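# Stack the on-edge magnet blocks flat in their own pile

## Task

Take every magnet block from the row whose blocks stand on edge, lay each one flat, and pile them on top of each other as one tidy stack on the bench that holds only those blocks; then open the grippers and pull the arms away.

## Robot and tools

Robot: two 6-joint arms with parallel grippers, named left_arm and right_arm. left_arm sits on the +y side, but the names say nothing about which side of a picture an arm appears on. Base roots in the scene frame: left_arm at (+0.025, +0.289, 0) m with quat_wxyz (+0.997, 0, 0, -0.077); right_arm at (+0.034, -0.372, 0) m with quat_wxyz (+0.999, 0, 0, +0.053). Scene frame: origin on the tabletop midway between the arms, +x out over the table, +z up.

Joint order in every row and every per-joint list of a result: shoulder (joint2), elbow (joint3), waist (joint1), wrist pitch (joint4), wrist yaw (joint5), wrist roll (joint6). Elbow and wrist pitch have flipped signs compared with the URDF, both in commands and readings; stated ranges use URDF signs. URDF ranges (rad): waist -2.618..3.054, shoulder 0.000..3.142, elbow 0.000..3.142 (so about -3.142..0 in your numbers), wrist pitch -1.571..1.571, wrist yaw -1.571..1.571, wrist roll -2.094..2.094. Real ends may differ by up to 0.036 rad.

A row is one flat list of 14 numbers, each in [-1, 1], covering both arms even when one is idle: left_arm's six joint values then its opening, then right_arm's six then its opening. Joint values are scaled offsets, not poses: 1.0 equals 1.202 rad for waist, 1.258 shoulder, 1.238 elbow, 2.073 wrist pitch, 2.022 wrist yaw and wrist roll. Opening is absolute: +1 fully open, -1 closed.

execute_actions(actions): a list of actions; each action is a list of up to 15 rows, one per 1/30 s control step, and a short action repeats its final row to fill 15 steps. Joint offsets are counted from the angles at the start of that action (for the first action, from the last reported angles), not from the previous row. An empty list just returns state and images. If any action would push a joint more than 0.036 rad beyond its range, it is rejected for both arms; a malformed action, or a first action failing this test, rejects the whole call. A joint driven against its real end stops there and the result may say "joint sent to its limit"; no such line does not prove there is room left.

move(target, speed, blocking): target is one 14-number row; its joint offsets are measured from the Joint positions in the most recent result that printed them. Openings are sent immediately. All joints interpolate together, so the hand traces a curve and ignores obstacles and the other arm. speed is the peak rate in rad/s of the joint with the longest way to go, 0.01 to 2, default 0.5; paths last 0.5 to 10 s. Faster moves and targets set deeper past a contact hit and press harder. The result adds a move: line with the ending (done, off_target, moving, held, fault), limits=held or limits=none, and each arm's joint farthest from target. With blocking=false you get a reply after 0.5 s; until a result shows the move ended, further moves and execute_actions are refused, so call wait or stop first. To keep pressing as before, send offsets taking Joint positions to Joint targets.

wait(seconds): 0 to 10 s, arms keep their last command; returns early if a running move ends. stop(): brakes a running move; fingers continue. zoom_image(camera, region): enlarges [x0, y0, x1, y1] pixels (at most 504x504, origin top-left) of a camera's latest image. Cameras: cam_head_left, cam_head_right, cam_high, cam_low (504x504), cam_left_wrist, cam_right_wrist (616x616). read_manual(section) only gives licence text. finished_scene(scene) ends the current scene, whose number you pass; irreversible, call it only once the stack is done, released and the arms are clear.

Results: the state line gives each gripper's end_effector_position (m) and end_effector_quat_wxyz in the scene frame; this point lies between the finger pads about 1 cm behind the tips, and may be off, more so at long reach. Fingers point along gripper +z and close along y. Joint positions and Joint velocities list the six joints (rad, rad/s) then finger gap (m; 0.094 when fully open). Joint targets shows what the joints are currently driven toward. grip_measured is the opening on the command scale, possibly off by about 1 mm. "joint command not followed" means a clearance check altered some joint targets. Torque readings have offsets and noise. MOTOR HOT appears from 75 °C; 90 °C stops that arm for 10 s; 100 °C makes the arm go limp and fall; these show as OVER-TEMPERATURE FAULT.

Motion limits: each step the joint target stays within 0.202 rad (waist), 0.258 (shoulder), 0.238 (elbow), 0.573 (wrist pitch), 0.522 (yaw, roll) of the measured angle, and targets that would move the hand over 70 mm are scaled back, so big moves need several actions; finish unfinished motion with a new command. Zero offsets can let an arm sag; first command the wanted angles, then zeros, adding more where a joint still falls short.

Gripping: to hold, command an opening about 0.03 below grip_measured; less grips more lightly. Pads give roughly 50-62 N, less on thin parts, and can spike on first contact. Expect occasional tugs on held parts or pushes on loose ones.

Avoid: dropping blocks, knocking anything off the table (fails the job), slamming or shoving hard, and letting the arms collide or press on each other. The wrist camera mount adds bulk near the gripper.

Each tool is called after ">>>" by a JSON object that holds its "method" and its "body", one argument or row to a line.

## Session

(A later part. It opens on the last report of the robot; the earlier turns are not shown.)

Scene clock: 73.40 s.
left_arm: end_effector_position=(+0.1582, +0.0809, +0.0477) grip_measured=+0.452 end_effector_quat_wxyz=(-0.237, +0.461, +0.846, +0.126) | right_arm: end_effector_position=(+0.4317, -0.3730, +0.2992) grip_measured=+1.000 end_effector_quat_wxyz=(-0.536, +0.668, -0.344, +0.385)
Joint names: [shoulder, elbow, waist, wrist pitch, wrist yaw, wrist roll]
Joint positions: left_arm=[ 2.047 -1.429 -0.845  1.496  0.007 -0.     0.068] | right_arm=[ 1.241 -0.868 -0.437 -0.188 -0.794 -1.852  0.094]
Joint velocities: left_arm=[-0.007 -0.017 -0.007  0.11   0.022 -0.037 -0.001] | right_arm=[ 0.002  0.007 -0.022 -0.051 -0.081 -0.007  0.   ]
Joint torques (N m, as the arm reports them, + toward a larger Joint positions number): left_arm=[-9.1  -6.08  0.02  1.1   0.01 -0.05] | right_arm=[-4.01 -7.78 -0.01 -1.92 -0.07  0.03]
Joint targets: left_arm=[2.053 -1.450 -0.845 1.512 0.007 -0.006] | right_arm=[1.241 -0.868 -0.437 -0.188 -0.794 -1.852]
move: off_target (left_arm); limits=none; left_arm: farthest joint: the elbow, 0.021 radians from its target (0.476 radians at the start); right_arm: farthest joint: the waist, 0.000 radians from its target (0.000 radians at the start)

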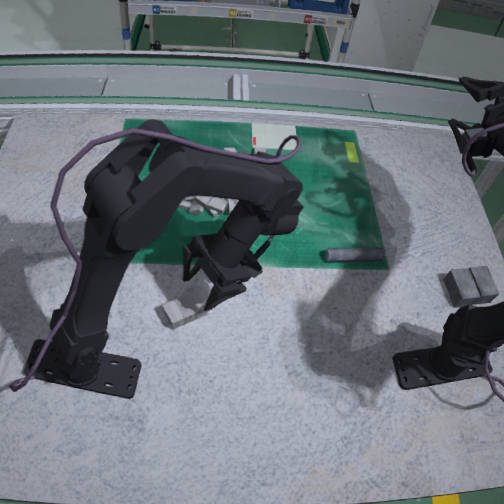

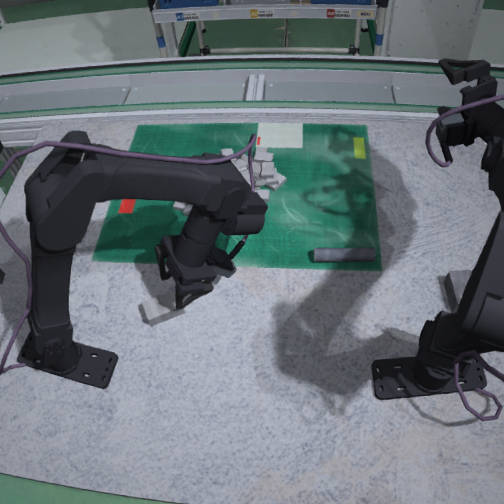

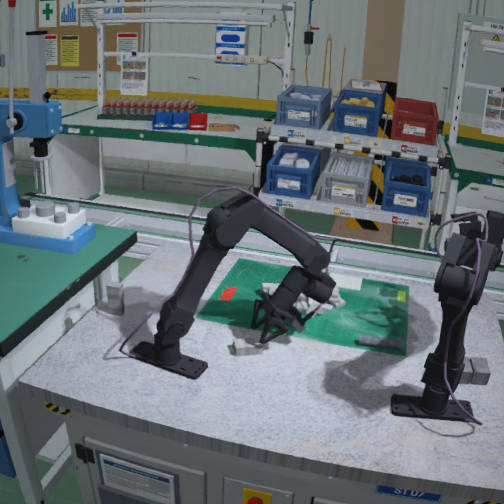

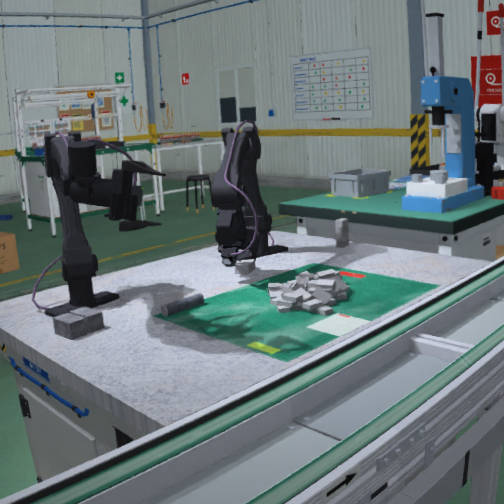

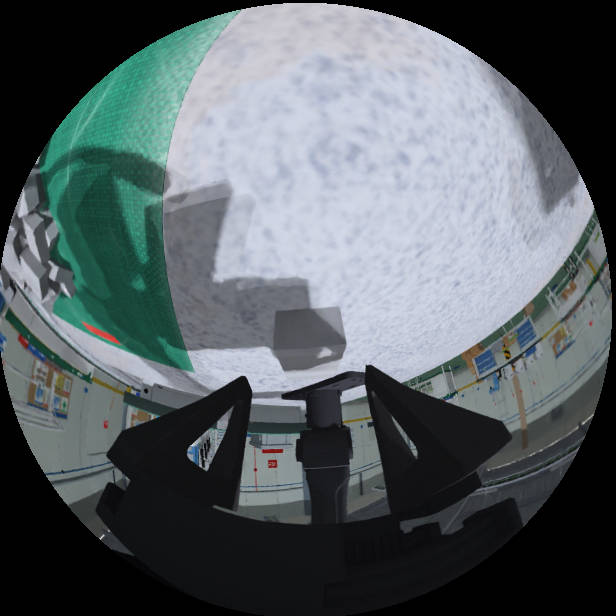

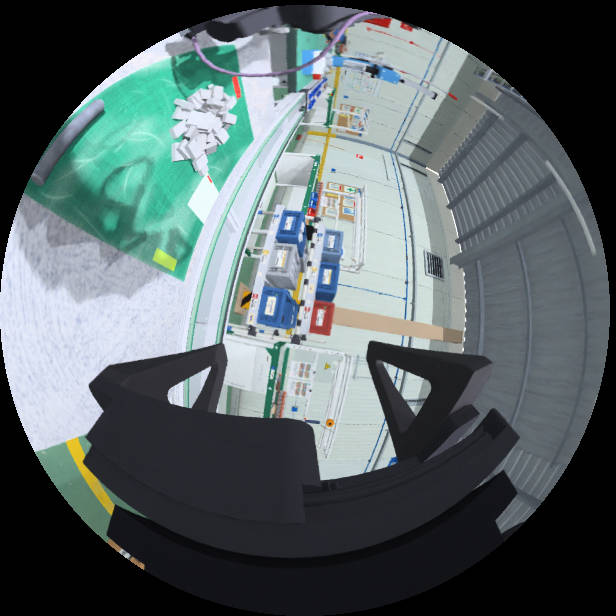

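>>> {"method": "move", "body": {
  "target": [0.092,-0.005,0,-0.012,0,0,0.45,0,0,0,0,0,0,1],
  "speed": 0.2
}}

>>> {"method": "zoom_image", "body": {
  "camera": "cam_high",
  "region": [210,300,310,380]
}}

>>> {"method": "zoom_image", "body": {
  "camera": "cam_head_right",
  "region": [120,260,220,340]
}}

Scene clock: 82.50 s.
left_arm: end_effector_position=(+0.1537, +0.0880, +0.0230) grip_measured=+0.452 end_effector_quat_wxyz=(-0.281, +0.453, +0.833, +0.150) | right_arm: end_effector_position=(+0.4317, -0.3730, +0.2992) grip_measured=+1.000 end_effector_quat_wxyz=(-0.536, +0.668, -0.344, +0.385)
Joint names: [shoulder, elbow, waist, wrist pitch, wrist yaw, wrist roll]
Joint positions: left_arm=[ 2.155 -1.429 -0.845  1.493  0.007 -0.001  0.068] | right_arm=[ 1.241 -0.868 -0.437 -0.188 -0.794 -1.852  0.094]
Joint velocities: left_arm=[-0.002 -0.007  0.007 -0.037  0.007 -0.051  0.   ] | right_arm=[ 0.012  0.002  0.007  0.022 -0.007 -0.022  0.   ]
Joint torques (N m, as the arm reports them, + toward a larger Joint positions number): left_arm=[-9.58 -4.65  0.03  0.9   0.    0.  ] | right_arm=[-4.02 -7.76 -0.03 -1.92 -0.09  0.04]
Joint targets: left_arm=[2.162 -1.435 -0.845 1.471 0.007 -0.001] | right_arm=[1.241 -0.868 -0.437 -0.188 -0.794 -1.852]
move: off_target (left_arm); limits=none; left_arm: farthest joint: the wrist pitch, 0.021 radians from its target (0.025 radians at the start); right_arm: farthest joint: the waist, 0.000 radians from its target (0.000 radians at the start)

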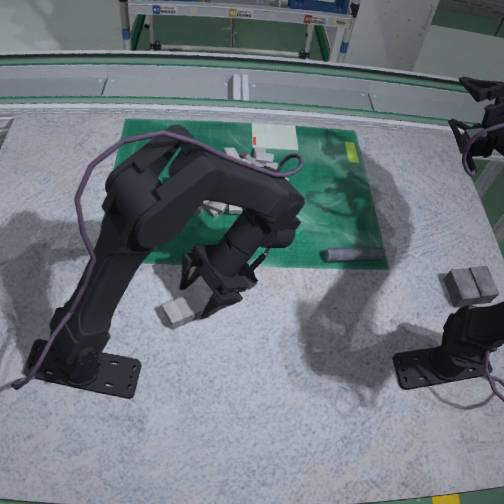

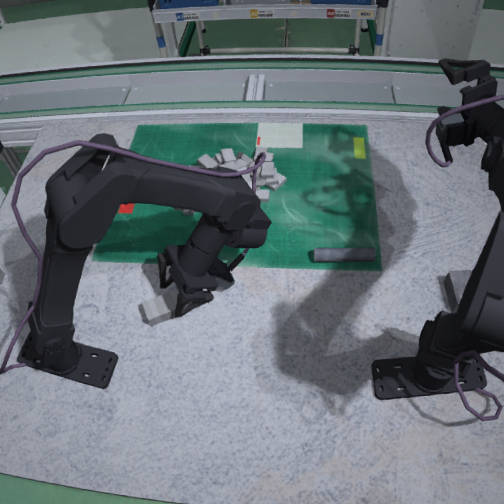

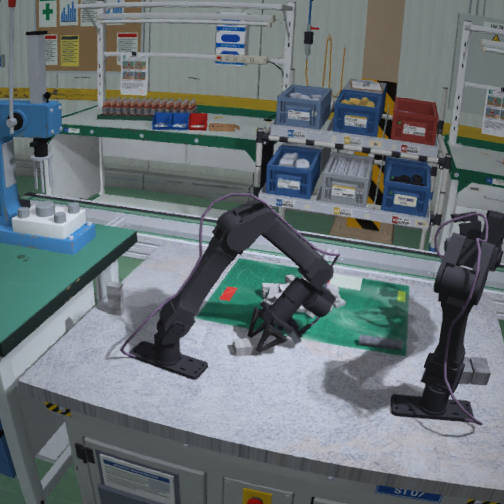

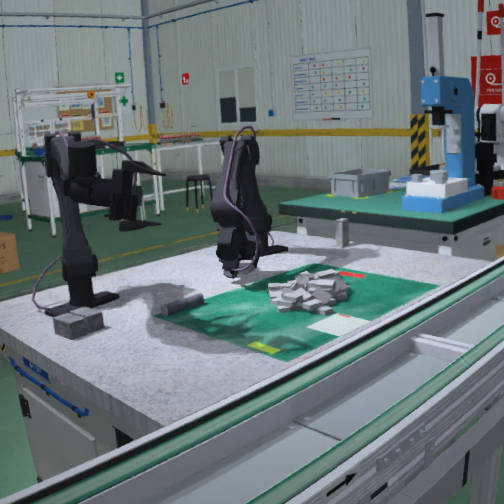

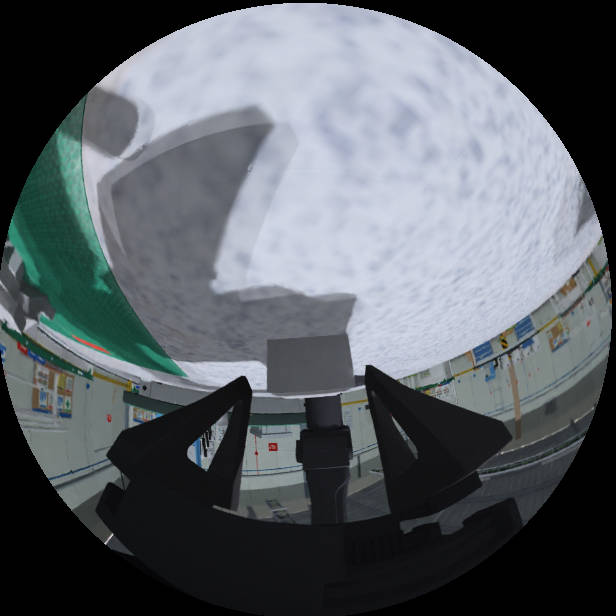

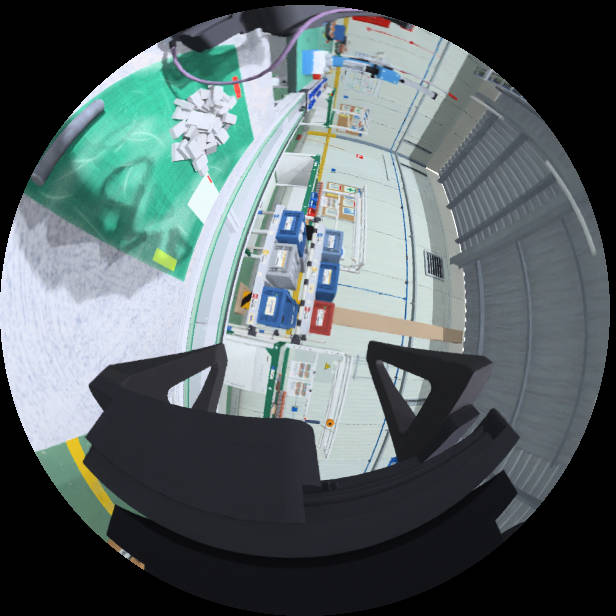

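Region (210, 300, 310, 380) of cam_high's 504x504 image, scaled by 5.040, with more detail than that image has; it fills the top 403 rows of this view, and the rest is white.

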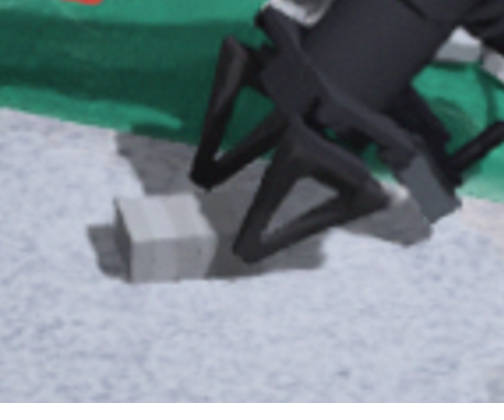

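Region (120, 260, 220, 340) of cam_head_right's 504x504 image, scaled by 5.040, with more detail than that image has; it fills the top 403 rows of this view, and the rest is white.

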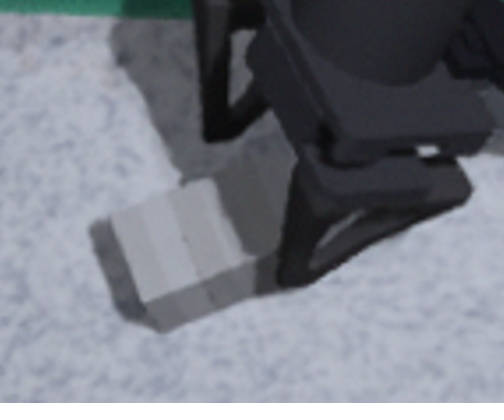

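>>> {"method": "execute_actions", "body": {
  "actions": [
    [[0.014,0.02,0,-0.012,0,0,0.2,0,0,0,0,0,0,1]],
    [[0,0,0,0,0,0,-0.05,0,0,0,0,0,0,1]],
    [[0,0,0,0,0,0,-0.4,0,0,0,0,0,0,1]]
  ]
}}

>>> {"method": "zoom_image", "body": {
  "camera": "cam_high",
  "region": [220,320,280,370]
}}

>>> {"method": "zoom_image", "body": {
  "camera": "cam_head_right",
  "region": [130,270,200,330]
}}

Scene clock: 90.87 s.
left_arm: end_effector_position=(+0.1509, +0.0910, +0.0201) grip_measured=-0.143 end_effector_quat_wxyz=(-0.289, +0.451, +0.831, +0.152) | right_arm: end_effector_position=(+0.4317, -0.3730, +0.2992) grip_measured=+1.000 end_effector_quat_wxyz=(-0.536, +0.668, -0.344, +0.385)
Joint names: [shoulder, elbow, waist, wrist pitch, wrist yaw, wrist roll]
Joint positions: left_arm=[ 2.163 -1.417 -0.845  1.49   0.011 -0.001  0.04 ] | right_arm=[ 1.241 -0.868 -0.437 -0.188 -0.794 -1.852  0.094]
Joint velocities: left_arm=[ 0.007 -0.012 -0.002  0.007 -0.007  0.007 -0.001] | right_arm=[-0.007 -0.007  0.002  0.066 -0.051  0.022  0.   ]
Joint torques (N m, as the arm reports them, + toward a larger Joint positions number): left_arm=[-10.08  -4.15   0.02   1.19   0.     0.  ] | right_arm=[-4.05 -7.83  0.02 -1.93 -0.09  0.03]
Joint targets: left_arm=[2.163 -1.417 -0.845 1.490 0.010 -0.001] | right_arm=[1.241 -0.868 -0.437 -0.188 -0.794 -1.852]

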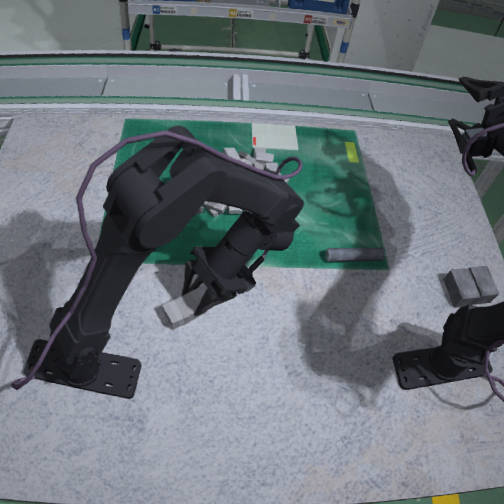

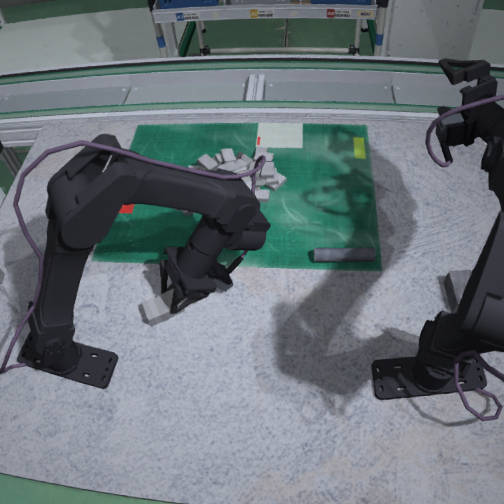

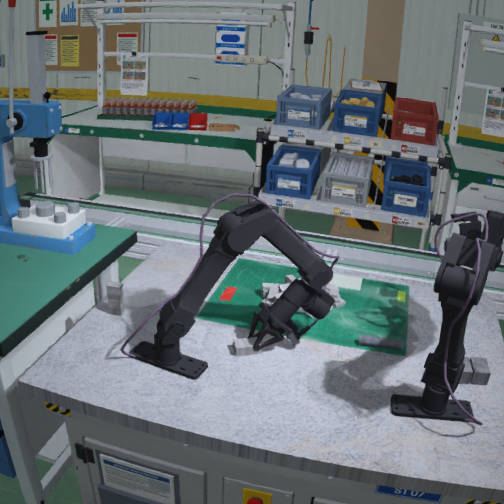

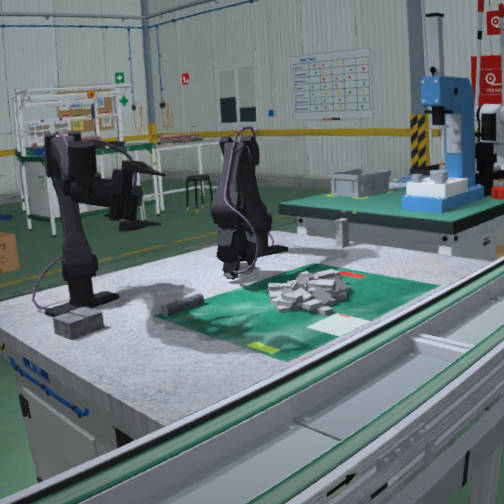

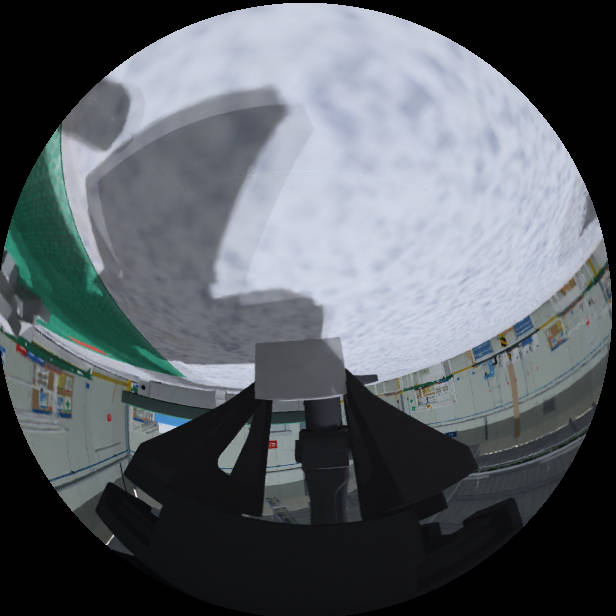

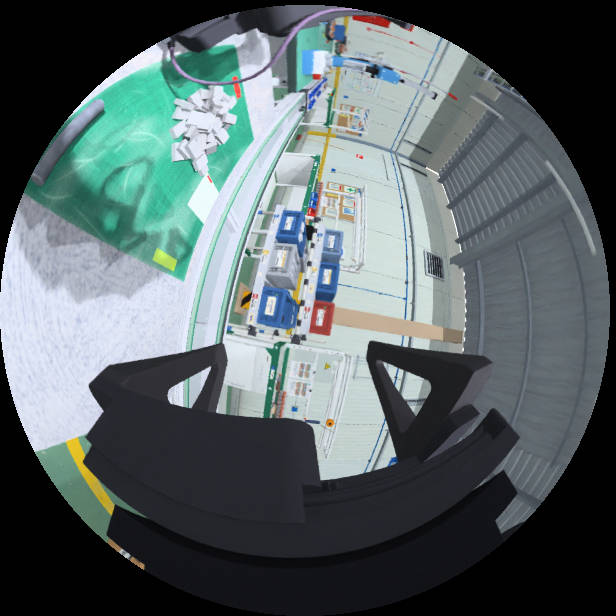

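Region (220, 320, 280, 370) of cam_high's 504x504 image, scaled by 8.400, with more detail than that image has.

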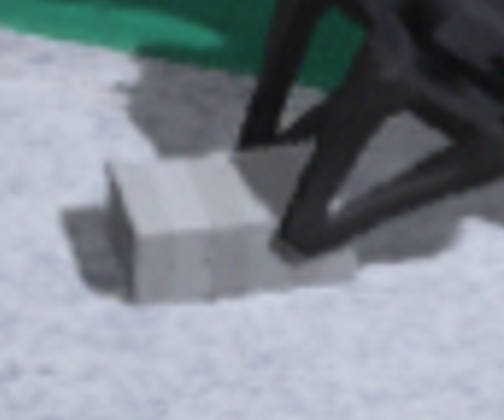

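Region (130, 270, 200, 330) of cam_head_right's 504x504 image, scaled by 7.200, with more detail than that image has; it fills the top 432 rows of this view, and the rest is white.

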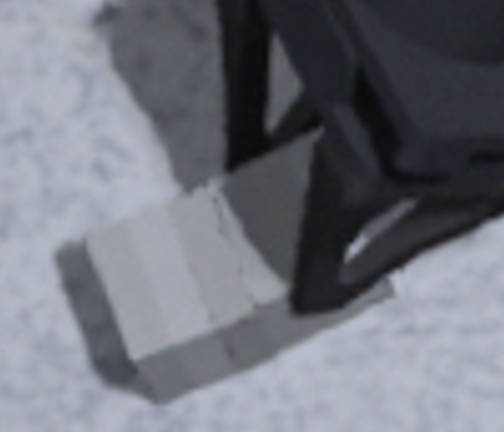

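>>> {"method": "execute_actions", "body": {
  "actions": [
    [[0,0,0,0,0,0,0.05,0,0,0,0,0,0,1]],
    [[0.014,0.026,0,-0.012,0,0,0.05,0,0,0,0,0,0,1]],
    [[0,0,0,0,0,0,-0.3,0,0,0,0,0,0,1]]
  ]
}}

>>> {"method": "zoom_image", "body": {
  "camera": "cam_high",
  "region": [220,320,280,370]
}}

Scene clock: 97.40 s.
left_arm: end_effector_position=(+0.1472, +0.0967, +0.0166) grip_measured=-0.143 end_effector_quat_wxyz=(-0.300, +0.449, +0.827, +0.158) | right_arm: end_effector_position=(+0.4317, -0.3730, +0.2992) grip_measured=+1.000 end_effector_quat_wxyz=(-0.536, +0.668, -0.344, +0.385)
Joint names: [shoulder, elbow, waist, wrist pitch, wrist yaw, wrist roll]
Joint positions: left_arm=[ 2.171 -1.396 -0.845  1.487  0.011 -0.001  0.04 ] | right_arm=[ 1.241 -0.868 -0.437 -0.188 -0.794 -1.852  0.094]
Joint velocities: left_arm=[ 0.007  0.007 -0.007 -0.007  0.022  0.007 -0.   ] | right_arm=[-0.002 -0.007  0.007 -0.037  0.007  0.022  0.   ]
Joint torques (N m, as the arm reports them, + toward a larger Joint positions number): left_arm=[-10.05  -4.01  -0.04   1.22   0.01  -0.02] | right_arm=[-3.98 -7.79  0.   -1.95 -0.08  0.04]
Joint targets: left_arm=[2.171 -1.396 -0.845 1.487 0.011 -0.001] | right_arm=[1.241 -0.868 -0.437 -0.188 -0.794 -1.852]

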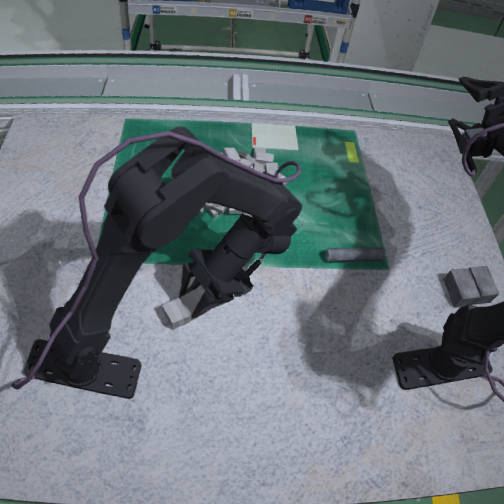

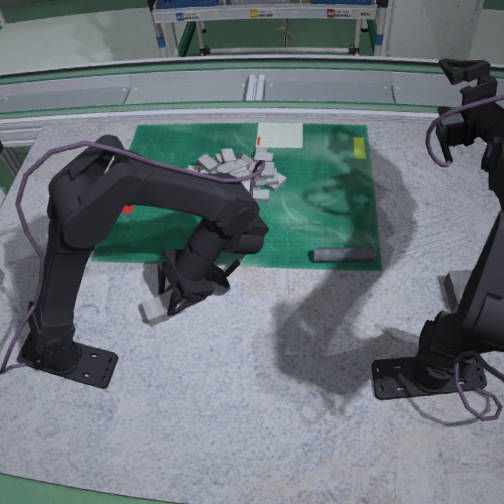

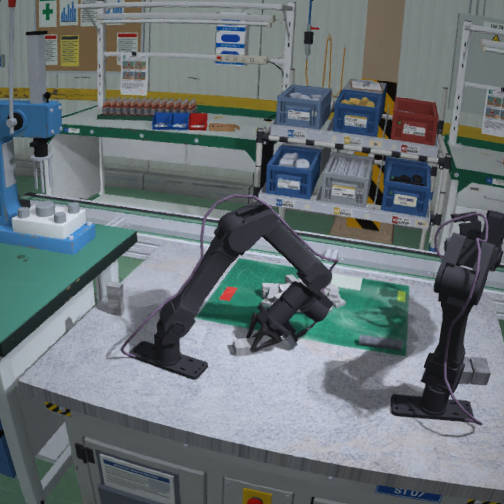

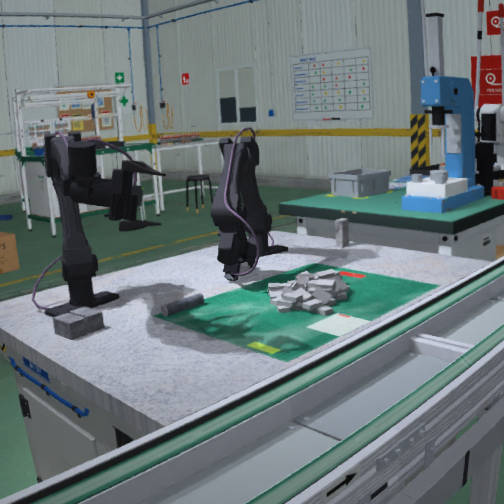

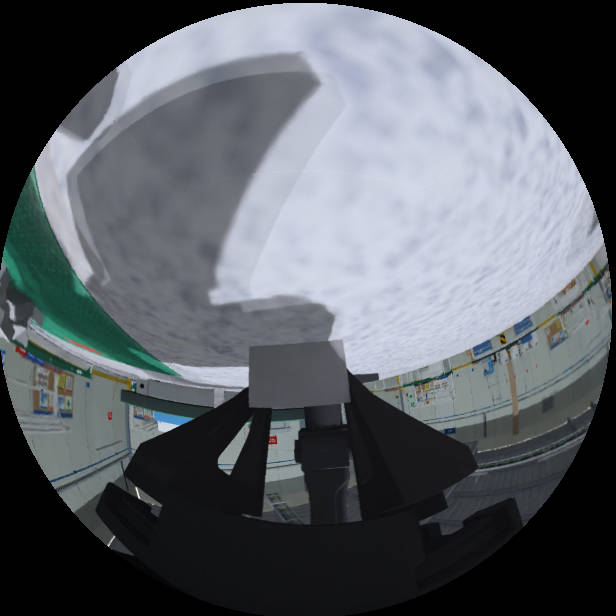

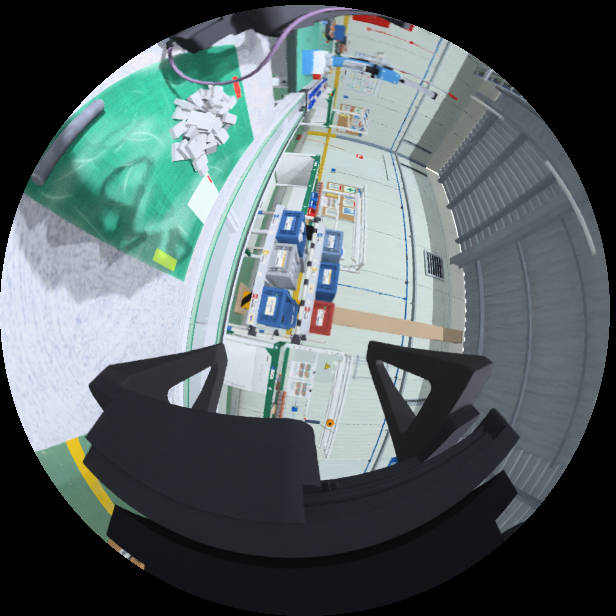

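Region (220, 320, 280, 370) of cam_high's 504x504 image, scaled by 8.400, with more detail than that image has.

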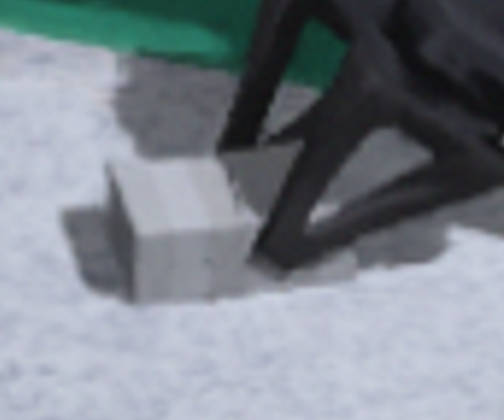

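Good; θ=−2.262. Lift.

>>> {"method": "move", "body": {
  "target": [-0.16,-0.03,0,0,0,0,-0.3,0,0,0,0,0,0,1],
  "speed": 0.2
}}

>>> {"method": "zoom_image", "body": {
  "camera": "cam_high",
  "region": [210,300,310,380]
}}

Scene clock: 102.30 s.
left_arm: end_effector_position=(+0.1598, +0.0772, +0.0548) grip_measured=-0.143 end_effector_quat_wxyz=(-0.211, +0.464, +0.853, +0.110) | right_arm: end_effector_position=(+0.4317, -0.3730, +0.2992) grip_measured=+1.000 end_effector_quat_wxyz=(-0.536, +0.668, -0.344, +0.385)
Joint names: [shoulder, elbow, waist, wrist pitch, wrist yaw, wrist roll]
Joint positions: left_arm=[ 1.993 -1.411 -0.845  1.47   0.011 -0.001  0.04 ] | right_arm=[ 1.241 -0.868 -0.437 -0.188 -0.794 -1.852  0.094]
Joint velocities: left_arm=[ 0.007  0.002 -0.002  0.022 -0.007  0.007  0.   ] | right_arm=[-0.017  0.022 -0.007  0.066  0.037  0.051  0.   ]
Joint torques (N m, as the arm reports them, + toward a larger Joint positions number): left_arm=[-11.04  -6.34   0.     1.     0.     0.  ] | right_arm=[-4.05 -7.78  0.07 -1.91 -0.09  0.02]
Joint targets: left_arm=[1.970 -1.434 -0.845 1.487 0.011 -0.001] | right_arm=[1.241 -0.868 -0.437 -0.188 -0.794 -1.852]
move: off_target (left_arm); limits=none; left_arm: farthest joint: the shoulder, 0.023 radians from its target (0.202 radians at the start); right_arm: farthest joint: the waist, 0.000 radians from its target (0.000 radians at the start)

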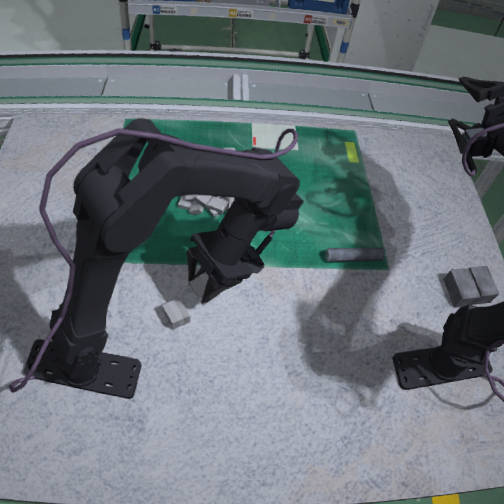

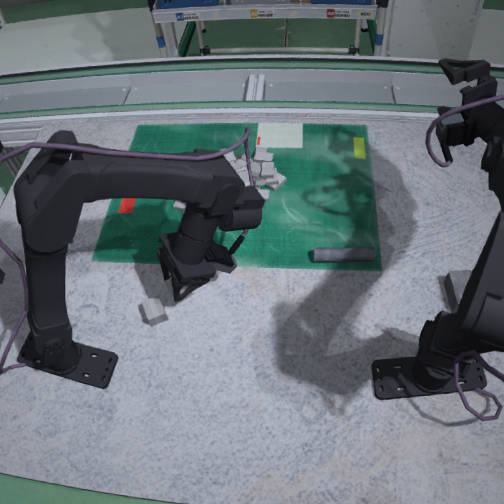

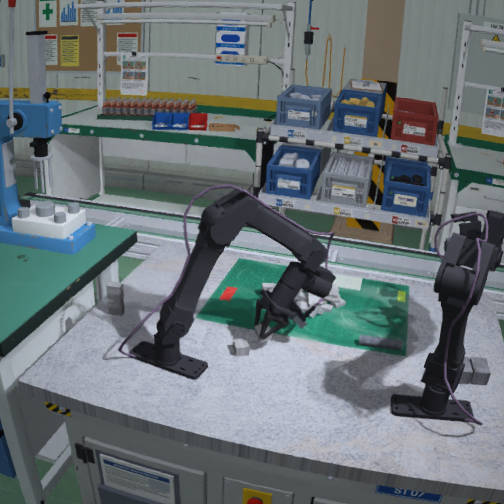

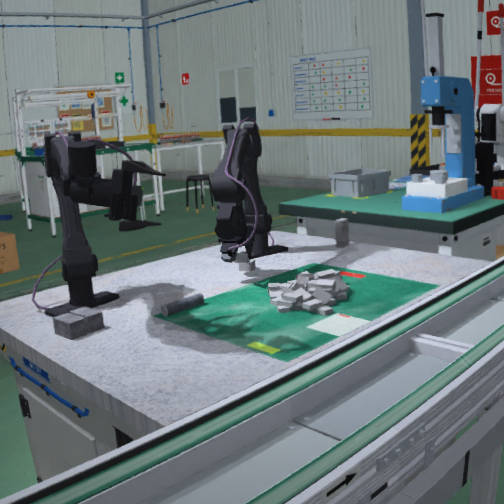

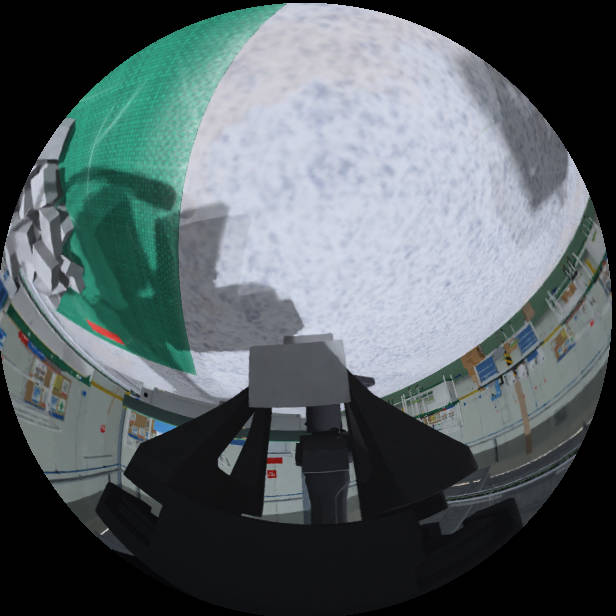

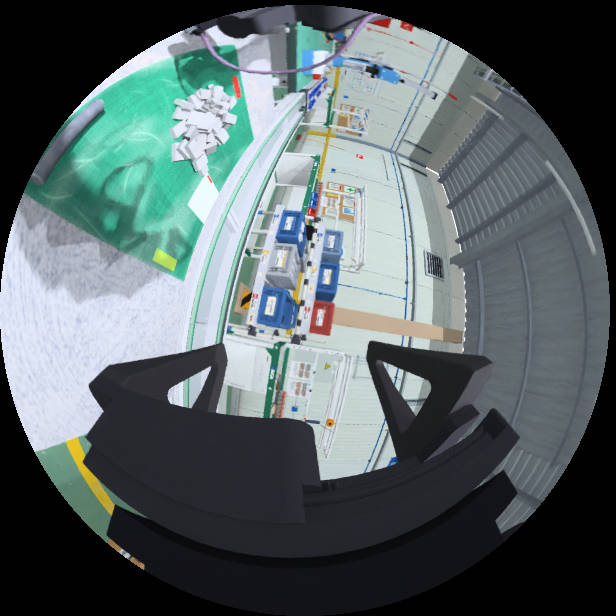

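Region (210, 300, 310, 380) of cam_high's 504x504 image, scaled by 5.040, with more detail than that image has; it fills the top 403 rows of this view, and the rest is white.

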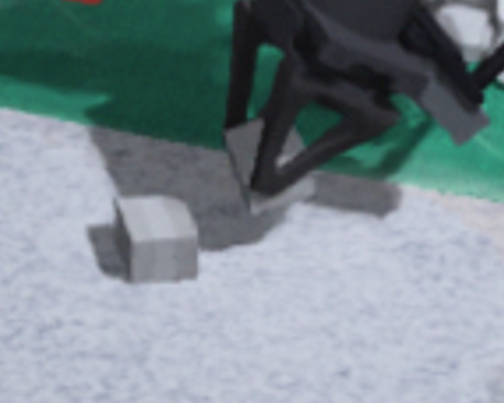

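>>> {"method": "move", "body": {
  "target": [-0.32,0.17,-0.426,-0.468,0,0,-0.3,0,0,0,0,0,0,1],
  "speed": 0.7
}}

>>> {"method": "move", "body": {
  "target": [0.074,0.449,0,-0.483,0,0,-0.3,0,0,0,0,0,0,1],
  "speed": 0.6
}}

>>> {"method": "zoom_image", "body": {
  "camera": "cam_high",
  "region": [280,330,380,410]
}}

Scene clock: 111.40 s.
left_arm: end_effector_position=(+0.0498, -0.1326, +0.1331) grip_measured=-0.143 end_effector_quat_wxyz=(+0.212, +0.655, +0.695, -0.207) | right_arm: end_effector_position=(+0.4317, -0.3730, +0.2992) grip_measured=+1.000 end_effector_quat_wxyz=(-0.536, +0.668, -0.344, +0.385)
Joint names: [shoulder, elbow, waist, wrist pitch, wrist yaw, wrist roll]
Joint positions: left_arm=[ 1.621 -1.204 -1.355  0.552  0.012 -0.001  0.04 ] | right_arm=[ 1.241 -0.868 -0.437 -0.188 -0.794 -1.852  0.094]
Joint velocities: left_arm=[-0.002  0.002  0.012 -0.081 -0.007 -0.051  0.   ] | right_arm=[-0.012 -0.002  0.002  0.081  0.022 -0.007  0.   ]
Joint torques (N m, as the arm reports them, + toward a larger Joint positions number): left_arm=[-10.1   -6.4   -0.28  -2.1   -0.01   0.01] | right_arm=[-4.02 -7.8  -0.04 -1.92 -0.09  0.02]
Joint targets: left_arm=[1.590 -1.201 -1.357 0.499 0.011 -0.001] | right_arm=[1.241 -0.868 -0.437 -0.188 -0.794 -1.852]
move: off_target (left_arm); limits=none; left_arm: farthest joint: the wrist pitch, 0.052 radians from its target (0.970 radians at the start); right_arm: farthest joint: the waist, 0.000 radians from its target (0.000 radians at the start)

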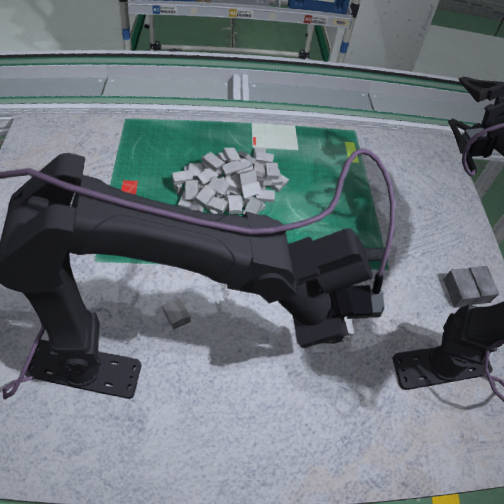

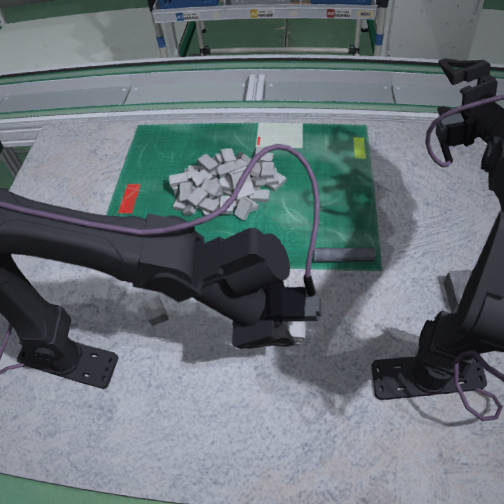

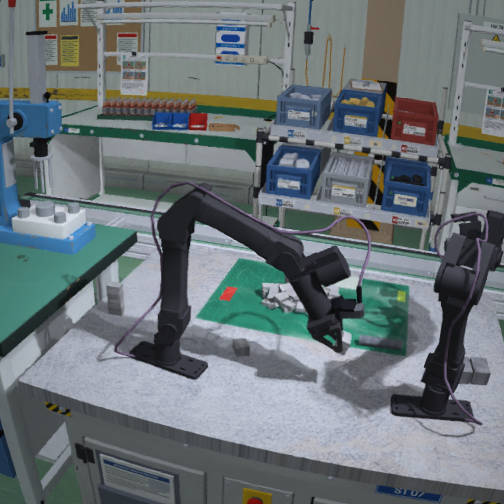

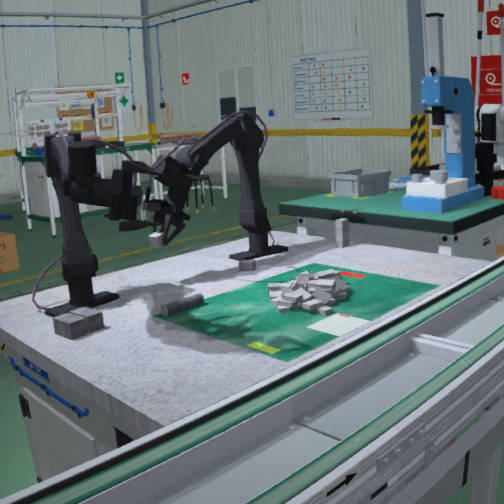

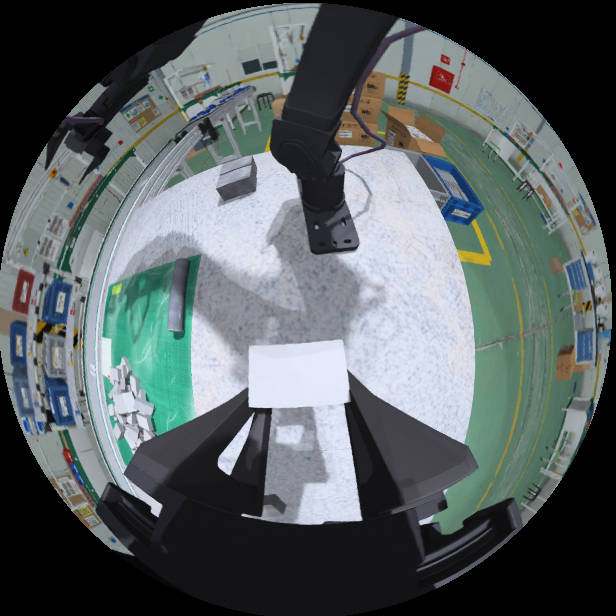

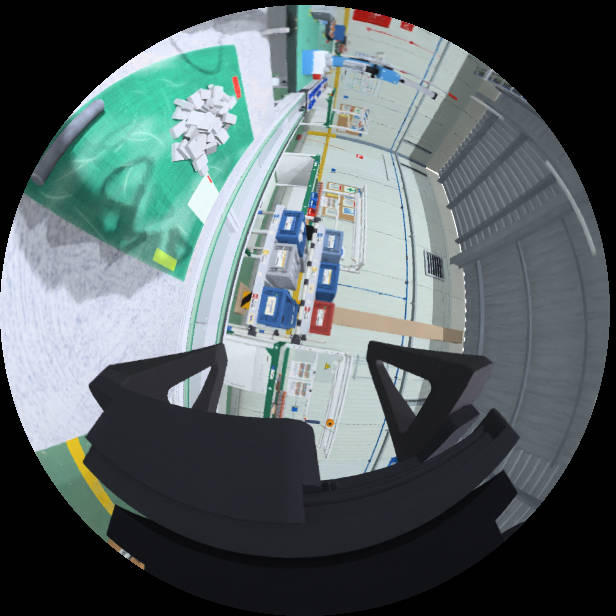

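Scene clock: 113.83 s.
left_arm: end_effector_position=(+0.0497, -0.1304, +0.0340) grip_measured=-0.143 end_effector_quat_wxyz=(+0.306, +0.621, +0.658, -0.296) | right_arm: end_effector_position=(+0.4317, -0.3730, +0.2992) grip_measured=+1.000 end_effector_quat_wxyz=(-0.536, +0.668, -0.344, +0.385)
Joint names: [shoulder, elbow, waist, wrist pitch, wrist yaw, wrist roll]
Joint positions: left_arm=[ 1.72  -0.645 -1.355 -0.384  0.012 -0.001  0.04 ] | right_arm=[ 1.241 -0.868 -0.437 -0.188 -0.794 -1.852  0.094]
Joint velocities: left_arm=[-0.022 -0.002 -0.022  0.007  0.051  0.037  0.   ] | right_arm=[-0.002  0.007  0.002  0.037 -0.022 -0.022  0.   ]
Joint torques (N m, as the arm reports them, + toward a larger Joint positions number): left_arm=[-7.79 -5.54 -0.01 -2.62  0.02  0.  ] | right_arm=[-4.01 -7.74  0.   -1.92 -0.06  0.03]
Joint targets: left_arm=[1.714 -0.648 -1.355 -0.449 0.012 -0.001] | right_arm=[1.241 -0.868 -0.437 -0.188 -0.794 -1.852]
move: off_target (left_arm); limits=none; left_arm: farthest joint: the wrist pitch, 0.066 radians from its target (1.001 radians at the start); right_arm: farthest joint: the waist, 0.000 radians from its target (0.000 radians at the start)

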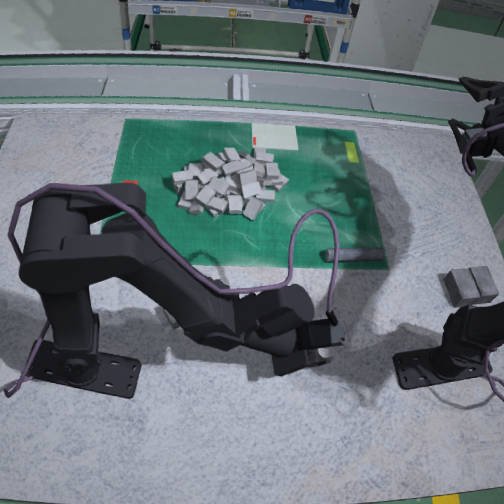

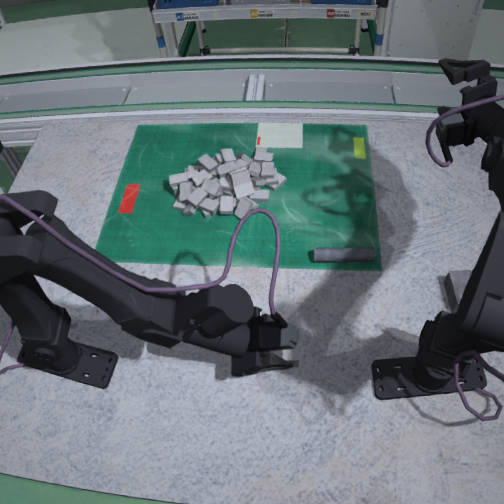

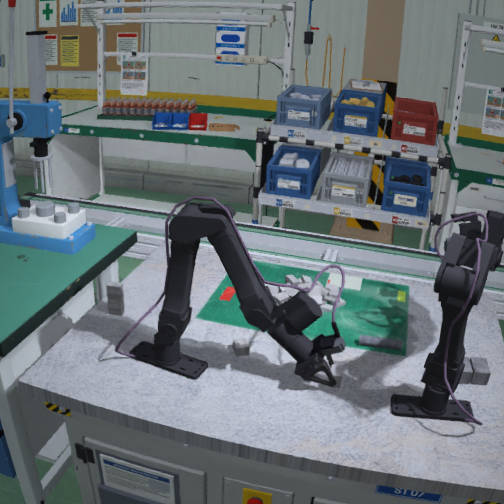

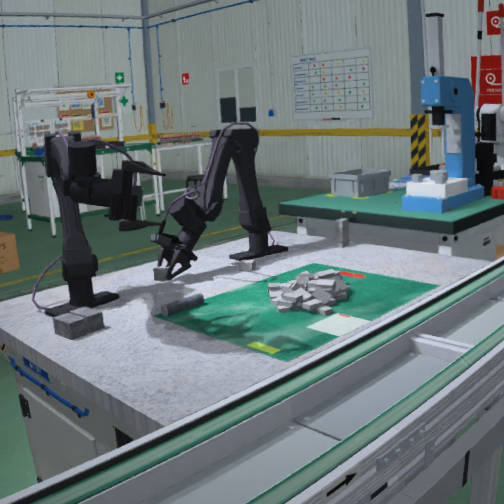

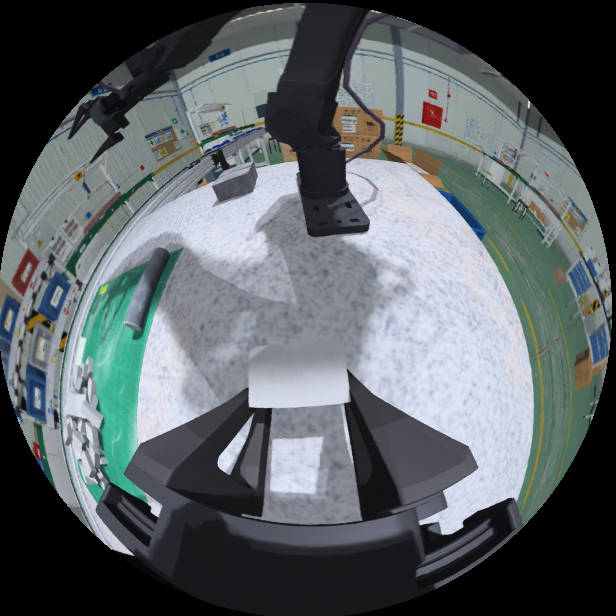

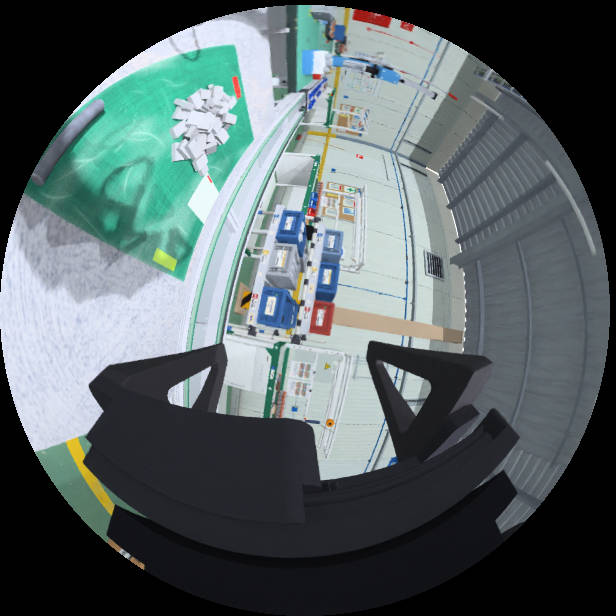

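Region (280, 330, 380, 410) of cam_high's 504x504 image, scaled by 5.040, with more detail than that image has; it fills the top 403 rows of this view, and the rest is white.

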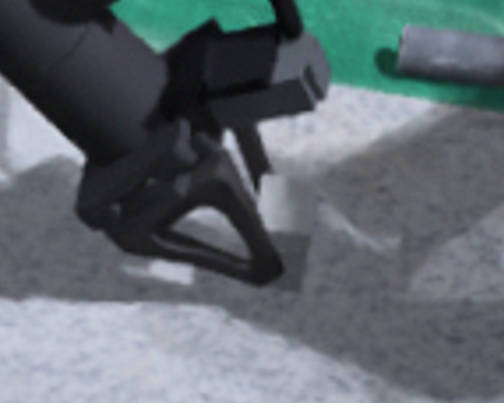

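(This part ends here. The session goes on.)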